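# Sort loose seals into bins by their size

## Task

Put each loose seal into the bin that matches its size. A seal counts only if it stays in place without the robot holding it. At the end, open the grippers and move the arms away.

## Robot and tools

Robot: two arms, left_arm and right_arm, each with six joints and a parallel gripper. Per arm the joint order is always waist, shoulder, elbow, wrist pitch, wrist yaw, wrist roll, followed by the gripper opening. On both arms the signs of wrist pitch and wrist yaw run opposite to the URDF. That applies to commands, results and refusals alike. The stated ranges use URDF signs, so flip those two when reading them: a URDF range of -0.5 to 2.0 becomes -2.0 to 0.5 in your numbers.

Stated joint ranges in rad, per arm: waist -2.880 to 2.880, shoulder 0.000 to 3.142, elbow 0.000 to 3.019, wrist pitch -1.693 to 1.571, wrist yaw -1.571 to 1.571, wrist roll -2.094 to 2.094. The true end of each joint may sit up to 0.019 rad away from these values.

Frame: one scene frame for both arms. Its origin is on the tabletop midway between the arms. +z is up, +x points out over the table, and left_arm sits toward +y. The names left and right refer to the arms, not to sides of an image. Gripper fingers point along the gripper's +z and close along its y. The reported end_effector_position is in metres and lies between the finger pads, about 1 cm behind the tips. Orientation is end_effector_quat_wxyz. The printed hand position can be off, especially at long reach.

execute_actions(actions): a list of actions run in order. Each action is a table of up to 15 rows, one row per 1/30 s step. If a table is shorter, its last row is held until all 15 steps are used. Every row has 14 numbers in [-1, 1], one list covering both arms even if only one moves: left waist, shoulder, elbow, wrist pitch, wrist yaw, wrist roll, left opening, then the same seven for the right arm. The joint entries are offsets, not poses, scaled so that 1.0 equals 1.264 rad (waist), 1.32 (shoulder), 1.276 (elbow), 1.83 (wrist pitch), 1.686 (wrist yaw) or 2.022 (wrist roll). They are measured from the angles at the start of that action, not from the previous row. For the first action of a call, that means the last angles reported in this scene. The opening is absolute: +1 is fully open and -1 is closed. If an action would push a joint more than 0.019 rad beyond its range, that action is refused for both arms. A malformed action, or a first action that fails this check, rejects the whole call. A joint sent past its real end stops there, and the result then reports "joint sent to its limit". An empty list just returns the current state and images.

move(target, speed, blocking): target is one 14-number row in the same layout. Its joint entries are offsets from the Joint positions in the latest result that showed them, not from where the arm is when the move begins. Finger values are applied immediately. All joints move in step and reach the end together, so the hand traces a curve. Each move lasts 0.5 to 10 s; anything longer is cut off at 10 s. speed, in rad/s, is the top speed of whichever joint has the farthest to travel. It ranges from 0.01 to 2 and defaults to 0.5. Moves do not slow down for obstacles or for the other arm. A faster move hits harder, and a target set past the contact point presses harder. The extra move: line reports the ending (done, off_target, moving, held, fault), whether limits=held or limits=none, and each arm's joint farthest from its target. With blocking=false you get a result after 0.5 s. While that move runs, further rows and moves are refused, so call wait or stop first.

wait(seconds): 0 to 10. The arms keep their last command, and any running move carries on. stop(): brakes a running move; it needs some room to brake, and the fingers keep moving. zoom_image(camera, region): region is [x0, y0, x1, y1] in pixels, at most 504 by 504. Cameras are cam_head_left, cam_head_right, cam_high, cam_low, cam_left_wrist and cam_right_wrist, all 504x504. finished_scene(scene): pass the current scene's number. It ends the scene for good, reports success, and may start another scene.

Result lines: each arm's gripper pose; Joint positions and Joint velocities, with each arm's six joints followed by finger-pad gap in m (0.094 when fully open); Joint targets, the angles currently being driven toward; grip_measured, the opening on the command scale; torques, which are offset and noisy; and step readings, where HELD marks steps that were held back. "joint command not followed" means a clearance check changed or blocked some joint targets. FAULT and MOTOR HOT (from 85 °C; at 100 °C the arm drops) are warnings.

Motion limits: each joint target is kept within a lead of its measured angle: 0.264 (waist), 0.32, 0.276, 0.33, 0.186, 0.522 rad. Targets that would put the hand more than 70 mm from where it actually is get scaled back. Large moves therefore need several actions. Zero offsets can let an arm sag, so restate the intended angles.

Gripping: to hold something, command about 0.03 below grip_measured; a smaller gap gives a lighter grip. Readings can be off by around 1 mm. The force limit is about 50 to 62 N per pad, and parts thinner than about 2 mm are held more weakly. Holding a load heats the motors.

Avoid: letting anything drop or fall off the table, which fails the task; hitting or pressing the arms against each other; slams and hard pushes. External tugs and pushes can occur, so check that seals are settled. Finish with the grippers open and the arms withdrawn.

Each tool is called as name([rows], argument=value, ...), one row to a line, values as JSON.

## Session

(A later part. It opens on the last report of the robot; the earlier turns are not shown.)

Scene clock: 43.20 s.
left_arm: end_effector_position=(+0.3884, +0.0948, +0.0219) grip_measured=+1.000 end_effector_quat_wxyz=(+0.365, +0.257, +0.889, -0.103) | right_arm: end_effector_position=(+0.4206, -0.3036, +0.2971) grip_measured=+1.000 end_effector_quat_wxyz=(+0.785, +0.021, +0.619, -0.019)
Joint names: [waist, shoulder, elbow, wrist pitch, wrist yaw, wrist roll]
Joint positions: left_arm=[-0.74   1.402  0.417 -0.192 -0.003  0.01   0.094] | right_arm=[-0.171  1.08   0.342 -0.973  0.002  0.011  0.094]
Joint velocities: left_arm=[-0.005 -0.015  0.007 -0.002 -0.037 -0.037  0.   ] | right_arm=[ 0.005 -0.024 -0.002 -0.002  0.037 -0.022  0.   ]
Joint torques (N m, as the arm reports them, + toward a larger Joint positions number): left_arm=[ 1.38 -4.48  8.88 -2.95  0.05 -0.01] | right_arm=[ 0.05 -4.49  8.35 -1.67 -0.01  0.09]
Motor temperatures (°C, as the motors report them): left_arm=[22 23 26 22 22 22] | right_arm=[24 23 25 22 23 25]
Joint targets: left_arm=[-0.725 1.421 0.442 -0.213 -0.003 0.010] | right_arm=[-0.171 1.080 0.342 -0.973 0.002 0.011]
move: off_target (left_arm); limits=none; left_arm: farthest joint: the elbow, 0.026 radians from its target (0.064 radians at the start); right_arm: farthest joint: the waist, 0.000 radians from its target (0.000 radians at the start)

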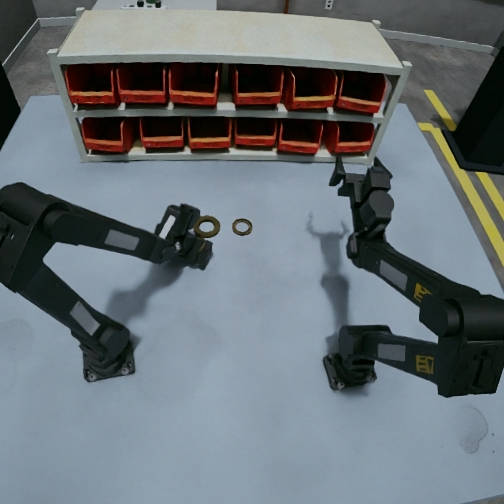

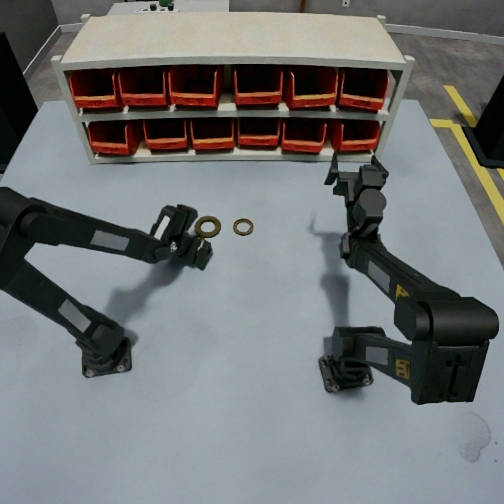

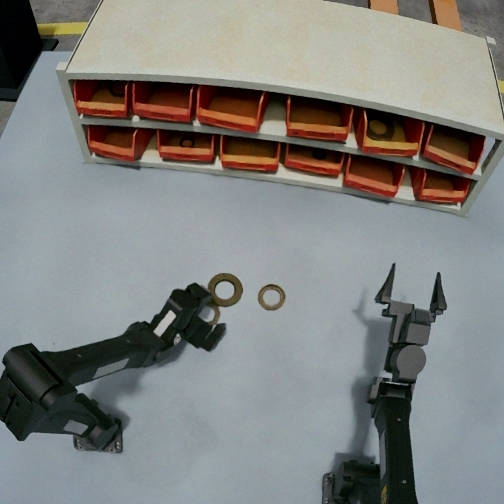

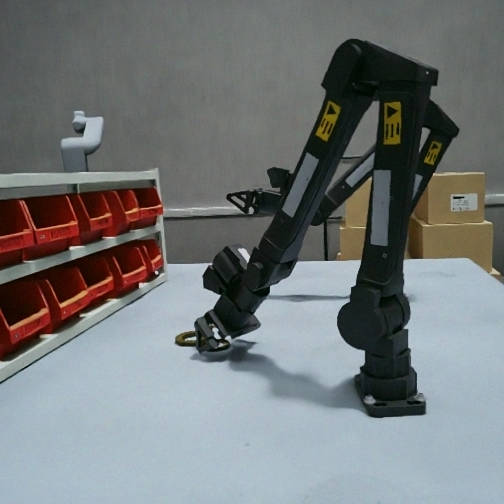

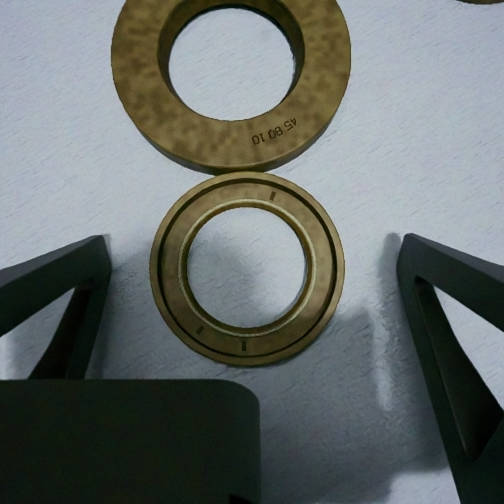

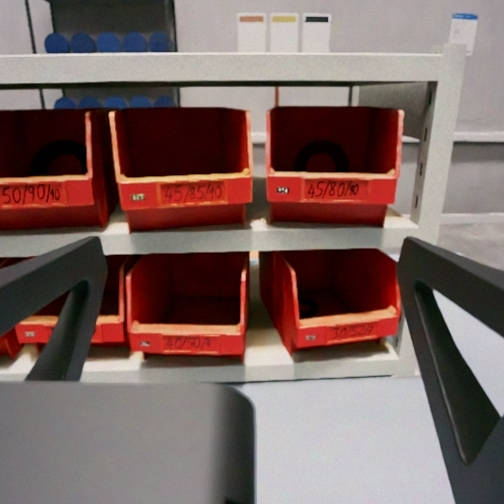

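move(target=[0,0.035,0.02,-0.012,0,0,1,0,0,0,0,0,0,1], speed=0.1)

move(target=[0,0,0.02,-0.012,0,0,0.28,0,0,0,0,0,0,1])

Scene clock: 46.47 s.
left_arm: end_effector_position=(+0.3904, +0.0940, +0.0212) grip_measured=+1.000 end_effector_quat_wxyz=(+0.367, +0.257, +0.888, -0.102) | right_arm: end_effector_position=(+0.4206, -0.3036, +0.2971) grip_measured=+1.000 end_effector_quat_wxyz=(+0.785, +0.021, +0.619, -0.019)
Joint names: [waist, shoulder, elbow, wrist pitch, wrist yaw, wrist roll]
Joint positions: left_arm=[-0.74   1.411  0.42  -0.202 -0.001  0.01   0.094] | right_arm=[-0.171  1.08   0.342 -0.973  0.002  0.011  0.094]
Joint velocities: left_arm=[-0.005  0.005 -0.002 -0.002 -0.007 -0.007  0.   ] | right_arm=[ 0.015 -0.015  0.007  0.002  0.022 -0.037  0.   ]
Joint torques (N m, as the arm reports them, + toward a larger Joint positions number): left_arm=[ 0.41 -3.11  8.63 -2.58 -0.05  0.  ] | right_arm=[ 0.05 -4.74  8.33 -1.65 -0.01  0.1 ]
Motor temperatures (°C, as the motors report them): left_arm=[22 23 26 22 22 22] | right_arm=[24 23 25 22 23 25]
Joint targets: left_arm=[-0.740 1.448 0.443 -0.215 -0.003 0.010] | right_arm=[-0.171 1.080 0.342 -0.973 0.002 0.011]
move: off_target (left_arm); limits=none; left_arm: farthest joint: the shoulder, 0.038 radians from its target (0.046 radians at the start); right_arm: farthest joint: the waist, 0.000 radians from its target (0.000 radians at the start)

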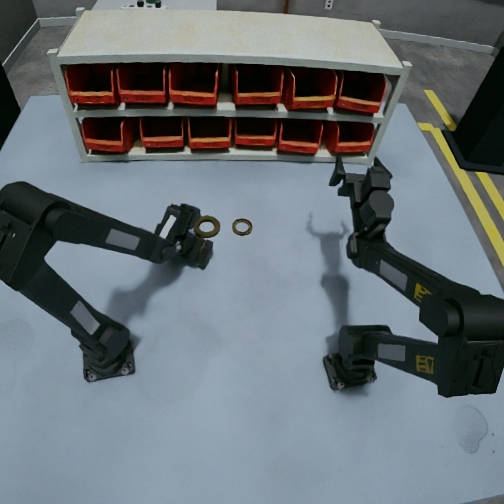

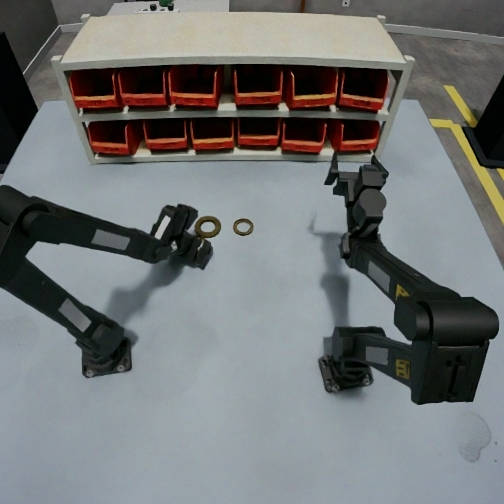

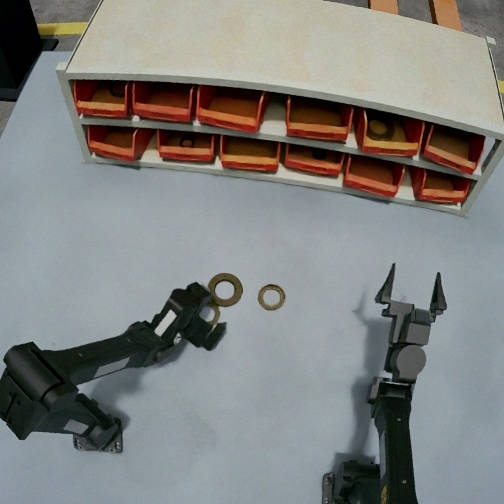

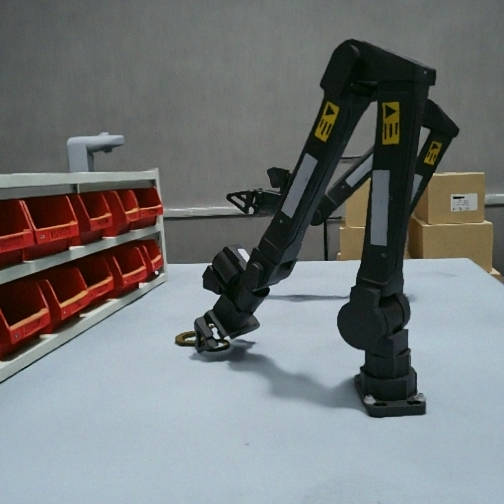

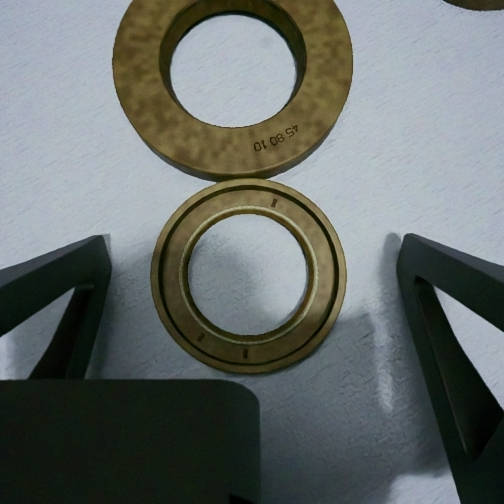

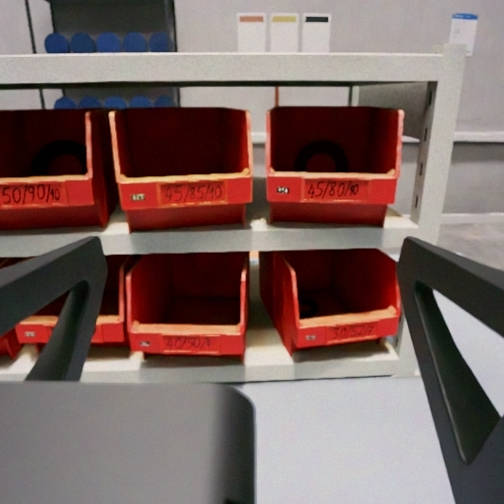

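Scene clock: 47.17 s.
left_arm: end_effector_position=(+0.3909, +0.0944, +0.0216) grip_measured=+0.298 end_effector_quat_wxyz=(+0.368, +0.256, +0.888, -0.101) | right_arm: end_effector_position=(+0.4206, -0.3036, +0.2971) grip_measured=+1.000 end_effector_quat_wxyz=(+0.785, +0.021, +0.619, -0.019)
Joint names: [waist, shoulder, elbow, wrist pitch, wrist yaw, wrist roll]
Joint positions: left_arm=[-0.74   1.41   0.42  -0.204  0.003  0.01   0.061] | right_arm=[-0.171  1.08   0.342 -0.973  0.002  0.011  0.094]
Joint velocities: left_arm=[-0.005 -0.005  0.007  0.012  0.022 -0.022 -0.   ] | right_arm=[-0.005 -0.005 -0.007 -0.007  0.007  0.007  0.   ]
Joint torques (N m, as the arm reports them, + toward a larger Joint positions number): left_arm=[ 0.4  -6.41  8.85 -3.01 -0.12 -0.01] | right_arm=[ 0.18 -4.64  8.38 -1.73 -0.01  0.11]
Motor temperatures (°C, as the motors report them): left_arm=[22 23 26 22 22 22] | right_arm=[24 23 25 22 23 25]
Joint targets: left_arm=[-0.740 1.410 0.445 -0.224 -0.001 0.010] | right_arm=[-0.171 1.080 0.342 -0.973 0.002 0.011]
move: off_target (left_arm); limits=none; left_arm: farthest joint: the elbow, 0.026 radians from its target (0.026 radians at the start); right_arm: farthest joint: the waist, 0.000 radians from its target (0.000 radians at the start)

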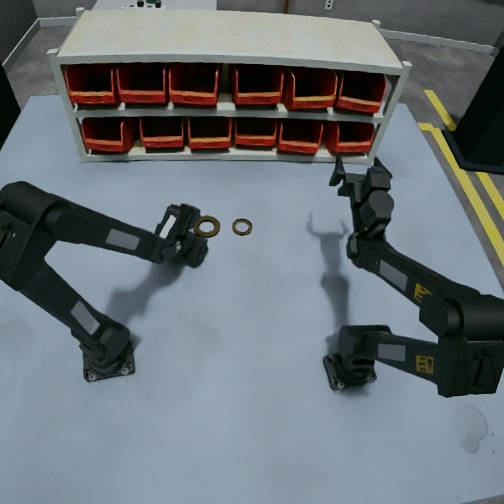

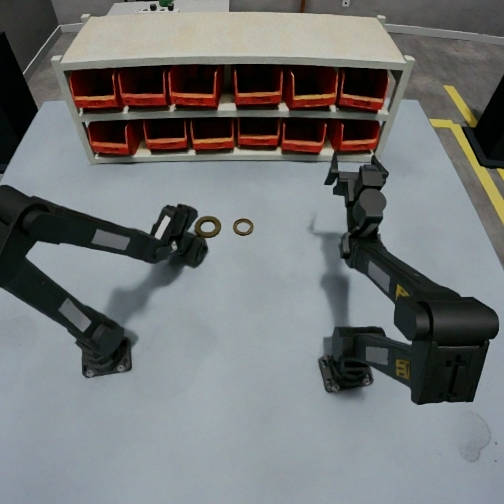

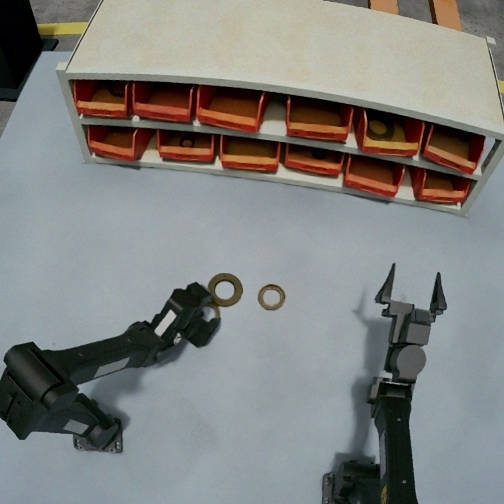

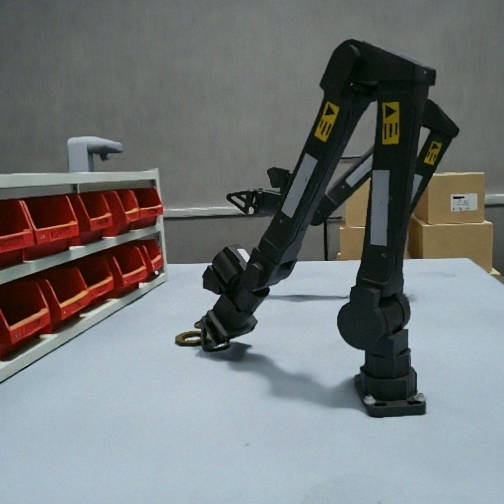

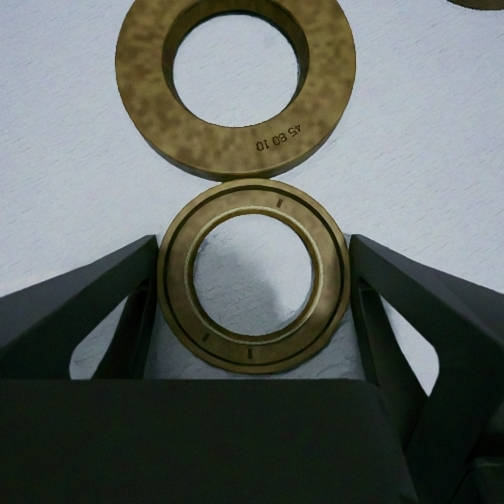

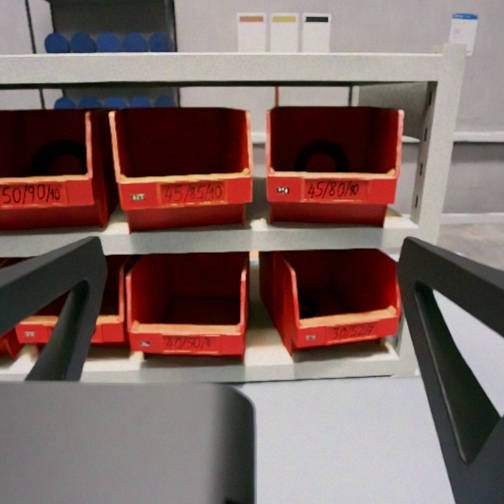

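move(target=[0,-0.08,0.05,0,0,0,0.265,0,0,0,0,0,0,1])

move(target=[0.38,-0.09,0.35,0.08,0,0,0.265,0,0,0,0,0,0,1])

Scene clock: 51.33 s.
left_arm: end_effector_position=(+0.4127, +0.0810, +0.0763) grip_measured=+0.298 end_effector_quat_wxyz=(+0.428, +0.248, +0.861, -0.117) | right_arm: end_effector_position=(+0.4206, -0.3036, +0.2971) grip_measured=+1.000 end_effector_quat_wxyz=(+0.785, +0.021, +0.619, -0.019)
Joint names: [waist, shoulder, elbow, wrist pitch, wrist yaw, wrist roll]
Joint positions: left_arm=[-0.74   1.313  0.458 -0.204  0.003  0.01   0.061] | right_arm=[-0.171  1.08   0.342 -0.973  0.002  0.011  0.094]
Joint velocities: left_arm=[ 0.005 -0.005 -0.012  0.007 -0.007 -0.022 -0.   ] | right_arm=[ 0.005 -0.024 -0.012 -0.012  0.066  0.007  0.   ]
Joint torques (N m, as the arm reports them, + toward a larger Joint positions number): left_arm=[ 0.26 -6.98  9.8  -1.99  0.04 -0.01] | right_arm=[ 0.01 -4.65  8.32 -1.69 -0.01  0.1 ]
Motor temperatures (°C, as the motors report them): left_arm=[22 23 26 22 22 22] | right_arm=[24 23 25 22 23 25]
Joint targets: left_arm=[-0.740 1.305 0.484 -0.204 0.003 0.010] | right_arm=[-0.171 1.080 0.342 -0.973 0.002 0.011]
move: off_target (left_arm); limits=none; left_arm: farthest joint: the elbow, 0.026 radians from its target (0.064 radians at the start); right_arm: farthest joint: the waist, 0.000 radians from its target (0.000 radians at the start)

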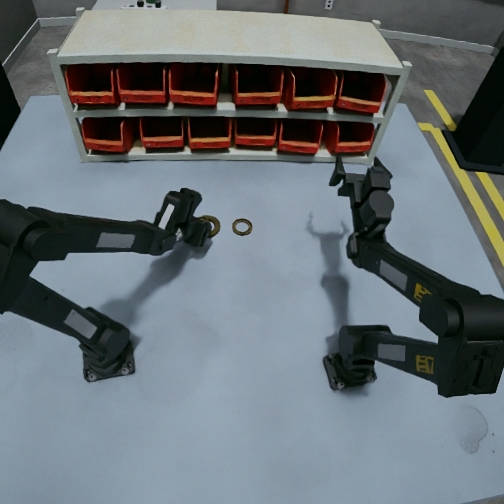

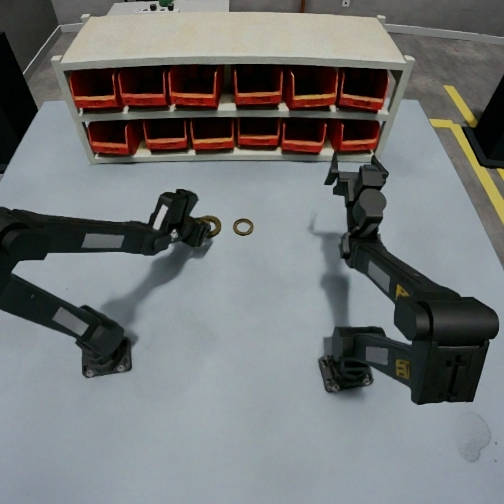

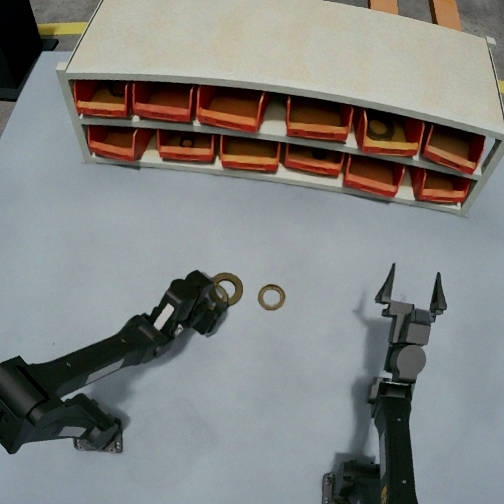

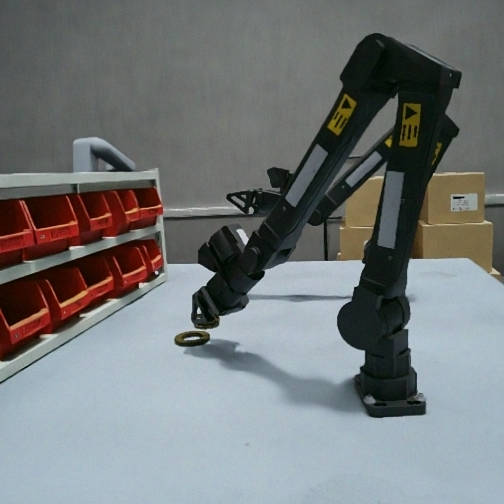

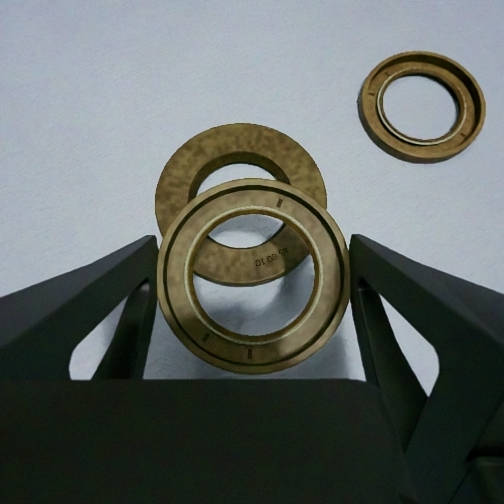

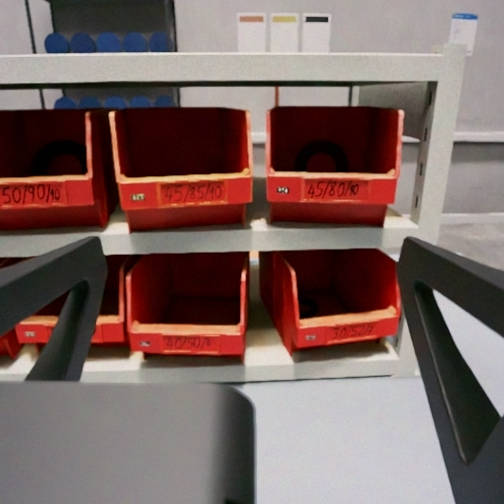

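Scene clock: 52.87 s.
left_arm: end_effector_position=(+0.5866, +0.2711, +0.3191) grip_measured=+0.298 end_effector_quat_wxyz=(+0.608, +0.032, +0.793, -0.017) | right_arm: end_effector_position=(+0.4206, -0.3036, +0.2971) grip_measured=+1.000 end_effector_quat_wxyz=(+0.785, +0.021, +0.619, -0.019)
Joint names: [waist, shoulder, elbow, wrist pitch, wrist yaw, wrist roll]
Joint positions: left_arm=[-0.259  1.203  0.869 -0.072  0.003  0.01   0.061] | right_arm=[-0.171  1.08   0.342 -0.973  0.002  0.011  0.094]
Joint velocities: left_arm=[-0.005 -0.005  0.022  0.012  0.022 -0.037  0.   ] | right_arm=[-0.005 -0.015 -0.007  0.012 -0.051 -0.051  0.   ]
Joint torques (N m, as the arm reports them, + toward a larger Joint positions number): left_arm=[ 0.35 -8.79 13.83 -1.72  0.04 -0.02] | right_arm=[ 0.07 -4.64  8.39 -1.66  0.    0.11]
Motor temperatures (°C, as the motors report them): left_arm=[22 24 27 22 22 22] | right_arm=[24 23 25 22 23 25]
Joint targets: left_arm=[-0.260 1.194 0.904 -0.057 0.003 0.010] | right_arm=[-0.171 1.080 0.342 -0.973 0.002 0.011]
move: off_target (left_arm); limits=none; left_arm: farthest joint: the elbow, 0.036 radians from its target (0.447 radians at the start); right_arm: farthest joint: the waist, 0.000 radians from its target (0.000 radians at the start)

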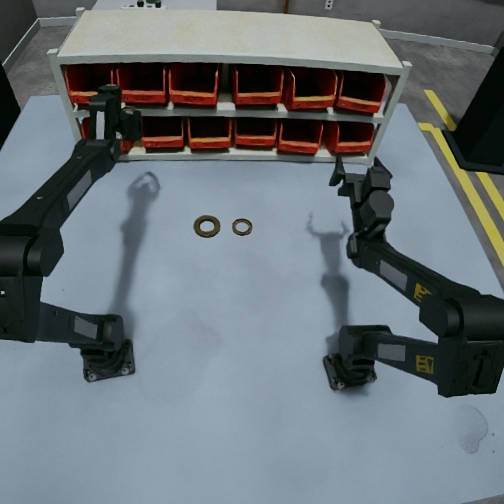

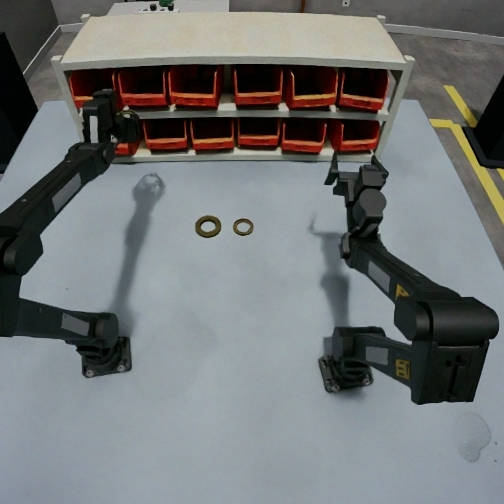

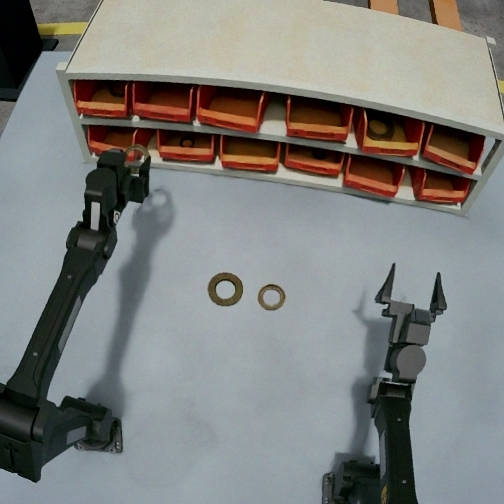

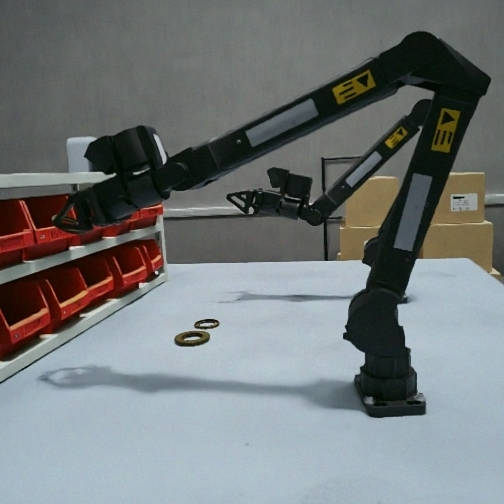

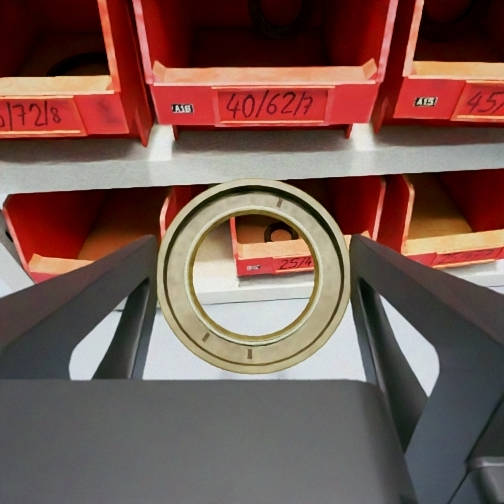

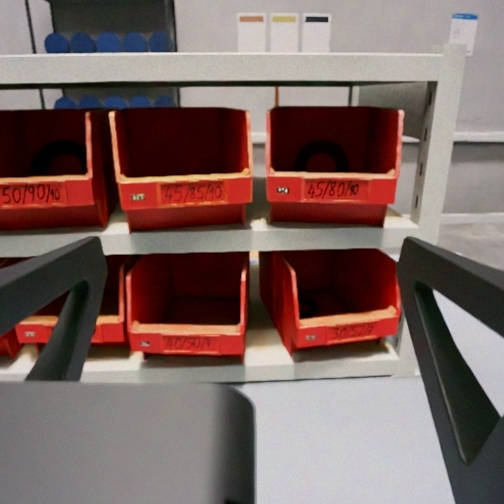

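move(target=[-0.02,0.172,0.237,0.01,0,0,0.265,0,0,0,0,0,0,1], speed=0.3)

Scene clock: 57.83 s.
left_arm: end_effector_position=(+0.6743, +0.2580, +0.3508) grip_measured=+0.298 end_effector_quat_wxyz=(+0.624, +0.035, +0.781, -0.021) | right_arm: end_effector_position=(+0.4206, -0.3036, +0.2971) grip_measured=+1.000 end_effector_quat_wxyz=(+0.785, +0.021, +0.619, -0.019)
Joint names: [waist, shoulder, elbow, wrist pitch, wrist yaw, wrist roll]
Joint positions: left_arm=[-0.27   1.415  1.123 -0.068  0.003  0.01   0.061] | right_arm=[-0.171  1.08   0.342 -0.973  0.002  0.011  0.094]
Joint velocities: left_arm=[ 0.015 -0.005 -0.002 -0.002 -0.037 -0.007 -0.001] | right_arm=[-0.015 -0.024 -0.007  0.002  0.037 -0.051  0.   ]
Joint torques (N m, as the arm reports them, + toward a larger Joint positions number): left_arm=[ -0.56 -10.51  15.3   -1.74   0.05   0.  ] | right_arm=[ 0.1  -4.58  8.36 -1.7  -0.01  0.1 ]
Motor temperatures (°C, as the motors report them): left_arm=[22 24 28 22 22 22] | right_arm=[24 23 25 22 23 25]
Joint targets: left_arm=[-0.285 1.430 1.171 -0.054 0.003 0.010] | right_arm=[-0.171 1.080 0.342 -0.973 0.002 0.011]
move: off_target (left_arm); limits=none; left_arm: farthest joint: the elbow, 0.048 radians from its target (0.303 radians at the start); right_arm: farthest joint: the waist, 0.000 radians from its target (0.000 radians at the start)

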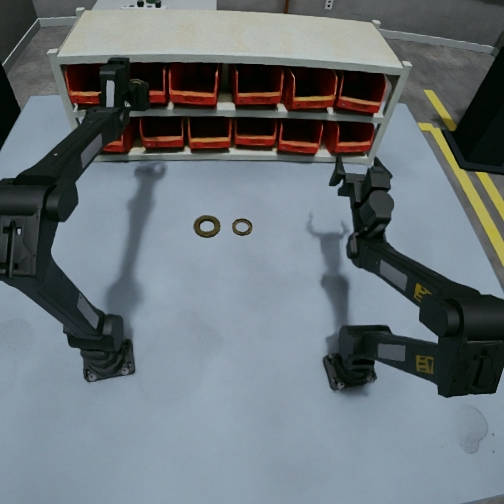

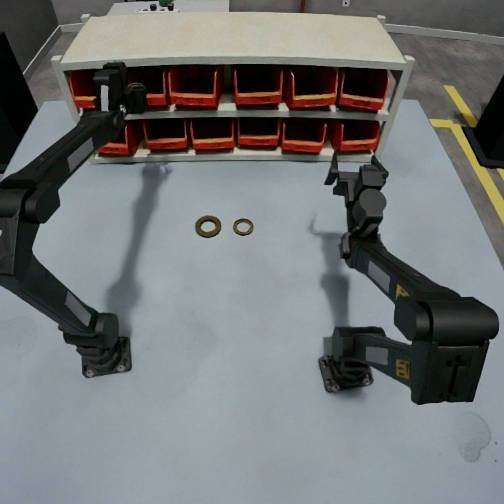

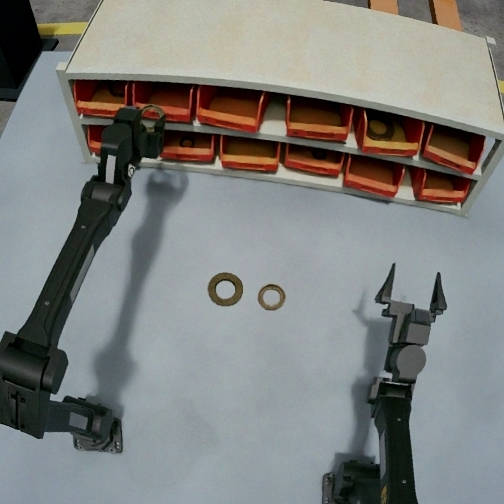

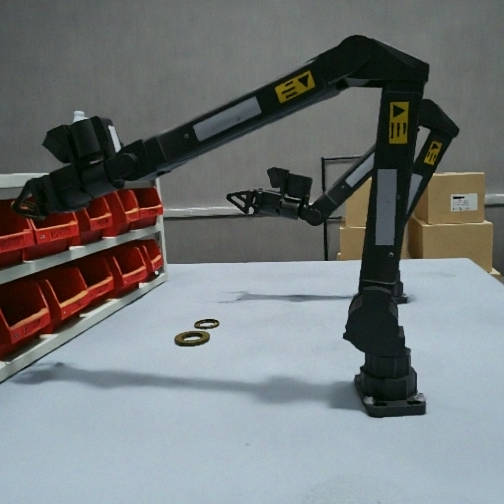

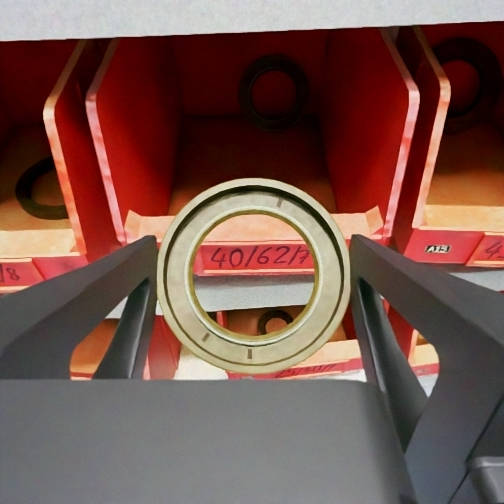

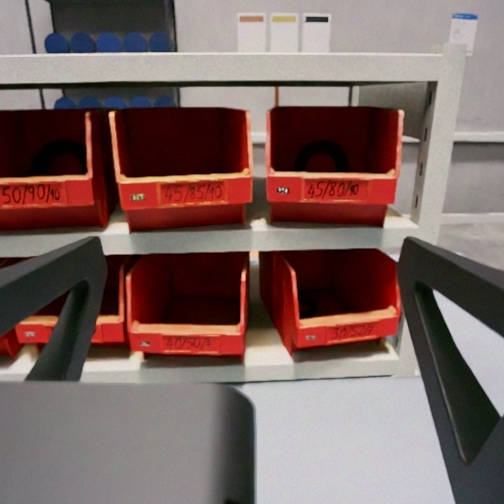

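move(target=[0,0.03,0.035,0,0,0,0.265,0,0,0,0,0,0,1], speed=0.2)

move(target=[0,0.155,0.215,0,0,0,0.265,0,0,0,0,0,0,1], speed=0.15)

Scene clock: 62.80 s.
left_arm: end_effector_position=(+0.6793, +0.2576, +0.3350) grip_measured=+0.298 end_effector_quat_wxyz=(+0.613, +0.036, +0.789, -0.021) | right_arm: end_effector_position=(+0.4206, -0.3036, +0.2971) grip_measured=+1.000 end_effector_quat_wxyz=(+0.785, +0.021, +0.619, -0.019)
Joint names: [waist, shoulder, elbow, wrist pitch, wrist yaw, wrist roll]
Joint positions: left_arm=[-0.27   1.439  1.122 -0.068  0.003  0.01   0.061] | right_arm=[-0.171  1.08   0.342 -0.973  0.002  0.011  0.094]
Joint velocities: left_arm=[-0.005  0.005 -0.027 -0.017  0.022  0.037 -0.   ] | right_arm=[-0.005 -0.015  0.002  0.012 -0.037 -0.022  0.   ]
Joint torques (N m, as the arm reports them, + toward a larger Joint positions number): left_arm=[  0.35 -10.45  14.86  -2.24   0.04   0.  ] | right_arm=[ 0.23 -4.54  8.33 -1.69  0.    0.1 ]
Motor temperatures (°C, as the motors report them): left_arm=[22 24 29 22 22 22] | right_arm=[24 23 25 22 23 25]
Joint targets: left_arm=[-0.270 1.454 1.168 -0.068 0.003 0.010] | right_arm=[-0.171 1.080 0.342 -0.973 0.002 0.011]
move: off_target (left_arm); limits=none; left_arm: farthest joint: the elbow, 0.045 radians from its target (0.044 radians at the start); right_arm: farthest joint: the waist, 0.000 radians from its target (0.000 radians at the start)

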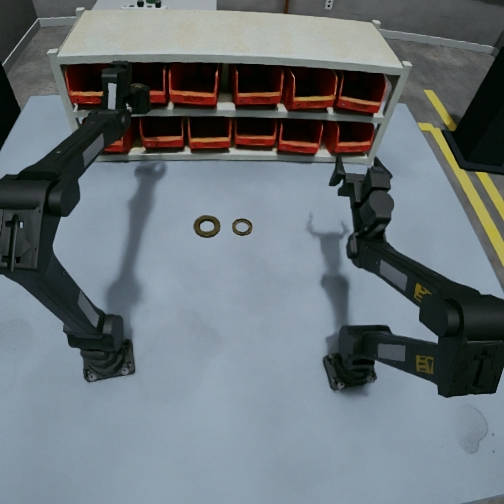

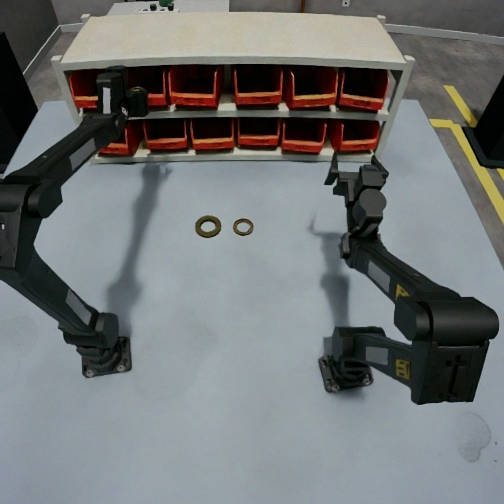

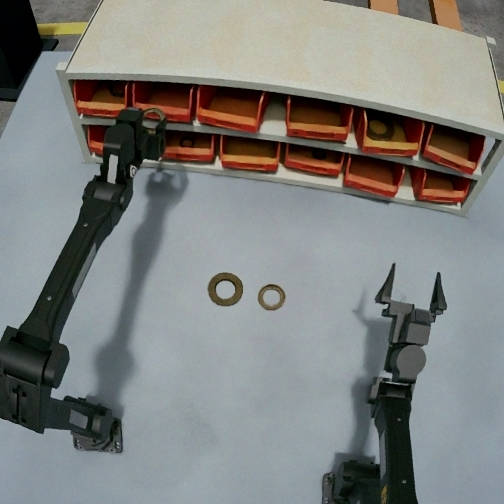

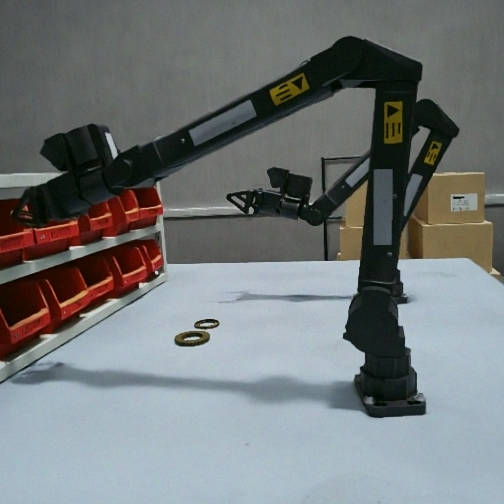

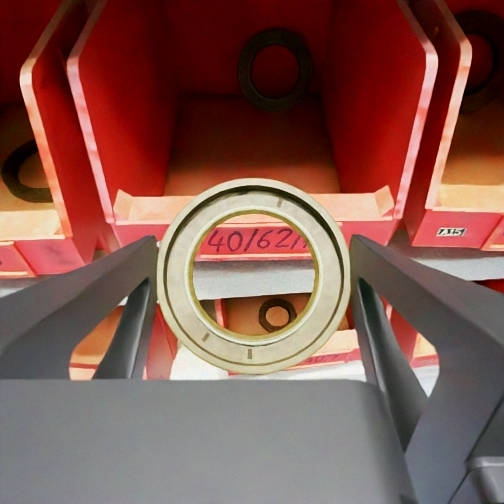

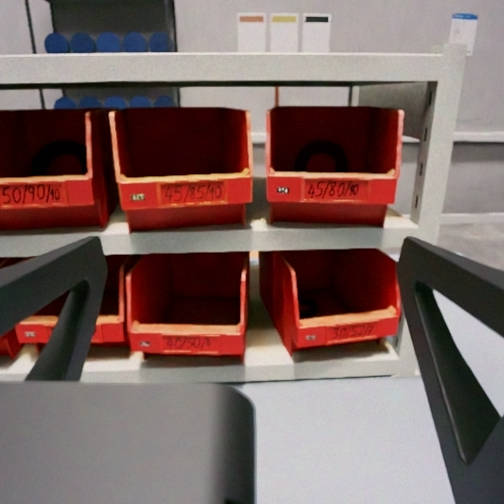

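Scene clock: 64.97 s.
left_arm: end_effector_position=(+0.7559, +0.2513, +0.3495) grip_measured=+0.298 end_effector_quat_wxyz=(+0.629, +0.035, +0.776, -0.021) | right_arm: end_effector_position=(+0.4206, -0.3036, +0.2971) grip_measured=+1.000 end_effector_quat_wxyz=(+0.785, +0.021, +0.619, -0.019)
Joint names: [waist, shoulder, elbow, wrist pitch, wrist yaw, wrist roll]
Joint positions: left_arm=[-0.27   1.623  1.347 -0.068  0.003  0.01   0.061] | right_arm=[-0.171  1.08   0.342 -0.973  0.002  0.011  0.094]
Joint velocities: left_arm=[-0.005 -0.015 -0.017 -0.002 -0.037 -0.095 -0.001] | right_arm=[-0.005 -0.015 -0.002  0.007 -0.007 -0.022  0.   ]
Joint torques (N m, as the arm reports them, + toward a larger Joint positions number): left_arm=[  0.33 -13.2   15.28  -2.42   0.04  -0.02] | right_arm=[ 0.27 -4.53  8.36 -1.69  0.    0.09]
Motor temperatures (°C, as the motors report them): left_arm=[22 24 29 22 22 22] | right_arm=[24 23 25 22 23 25]
Joint targets: left_arm=[-0.270 1.644 1.396 -0.068 0.003 0.010] | right_arm=[-0.171 1.080 0.342 -0.973 0.002 0.011]
move: off_target (left_arm); limits=none; left_arm: farthest joint: the elbow, 0.050 radians from its target (0.274 radians at the start); right_arm: farthest joint: the waist, 0.000 radians from its target (0.000 radians at the start)

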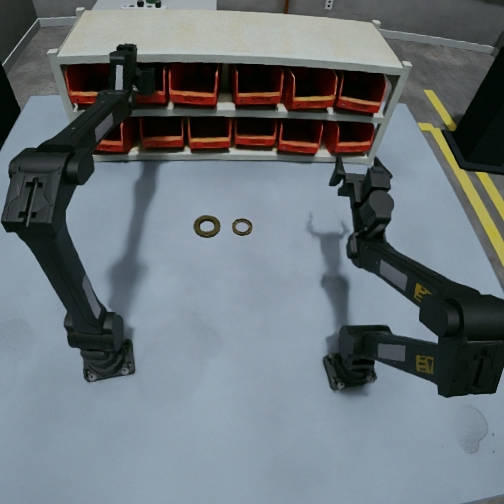

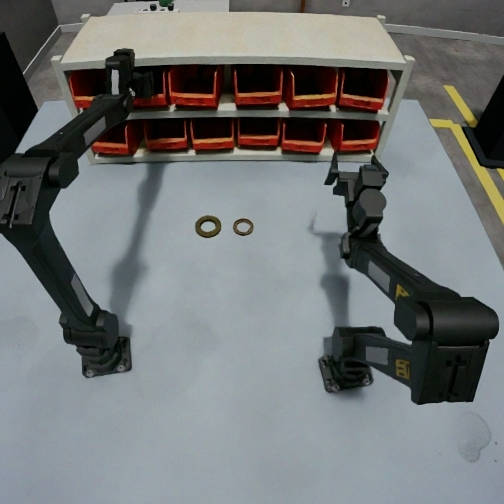

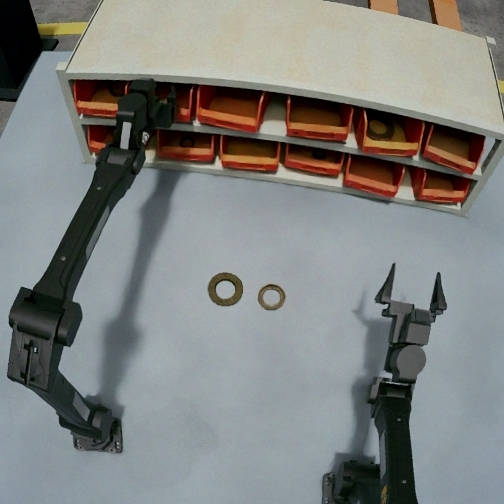

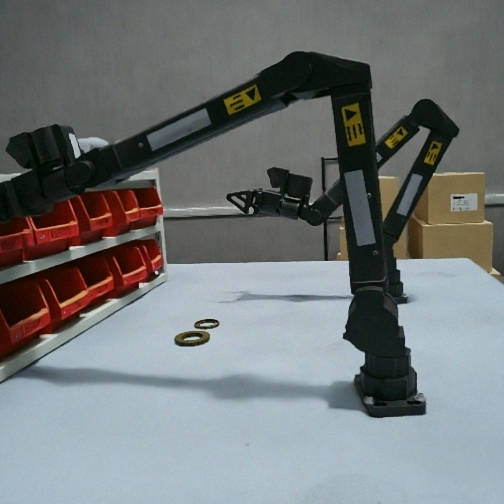

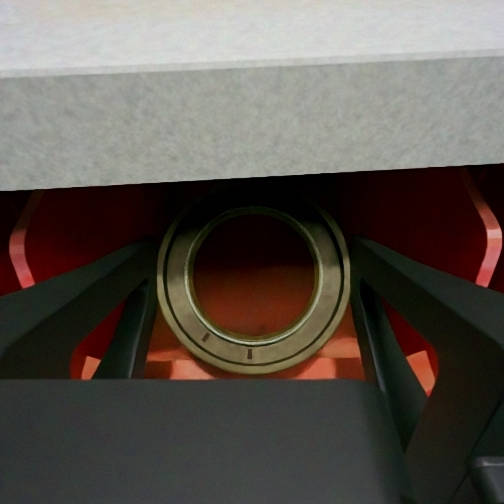

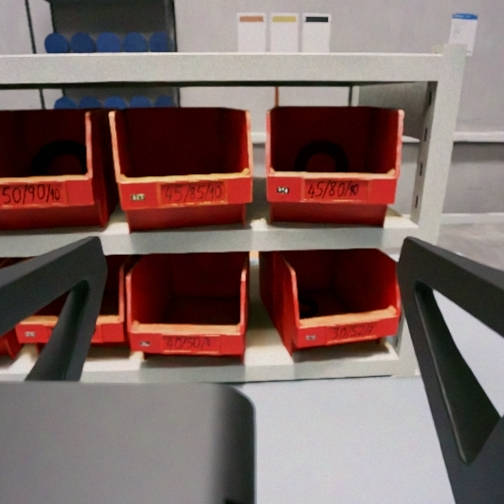

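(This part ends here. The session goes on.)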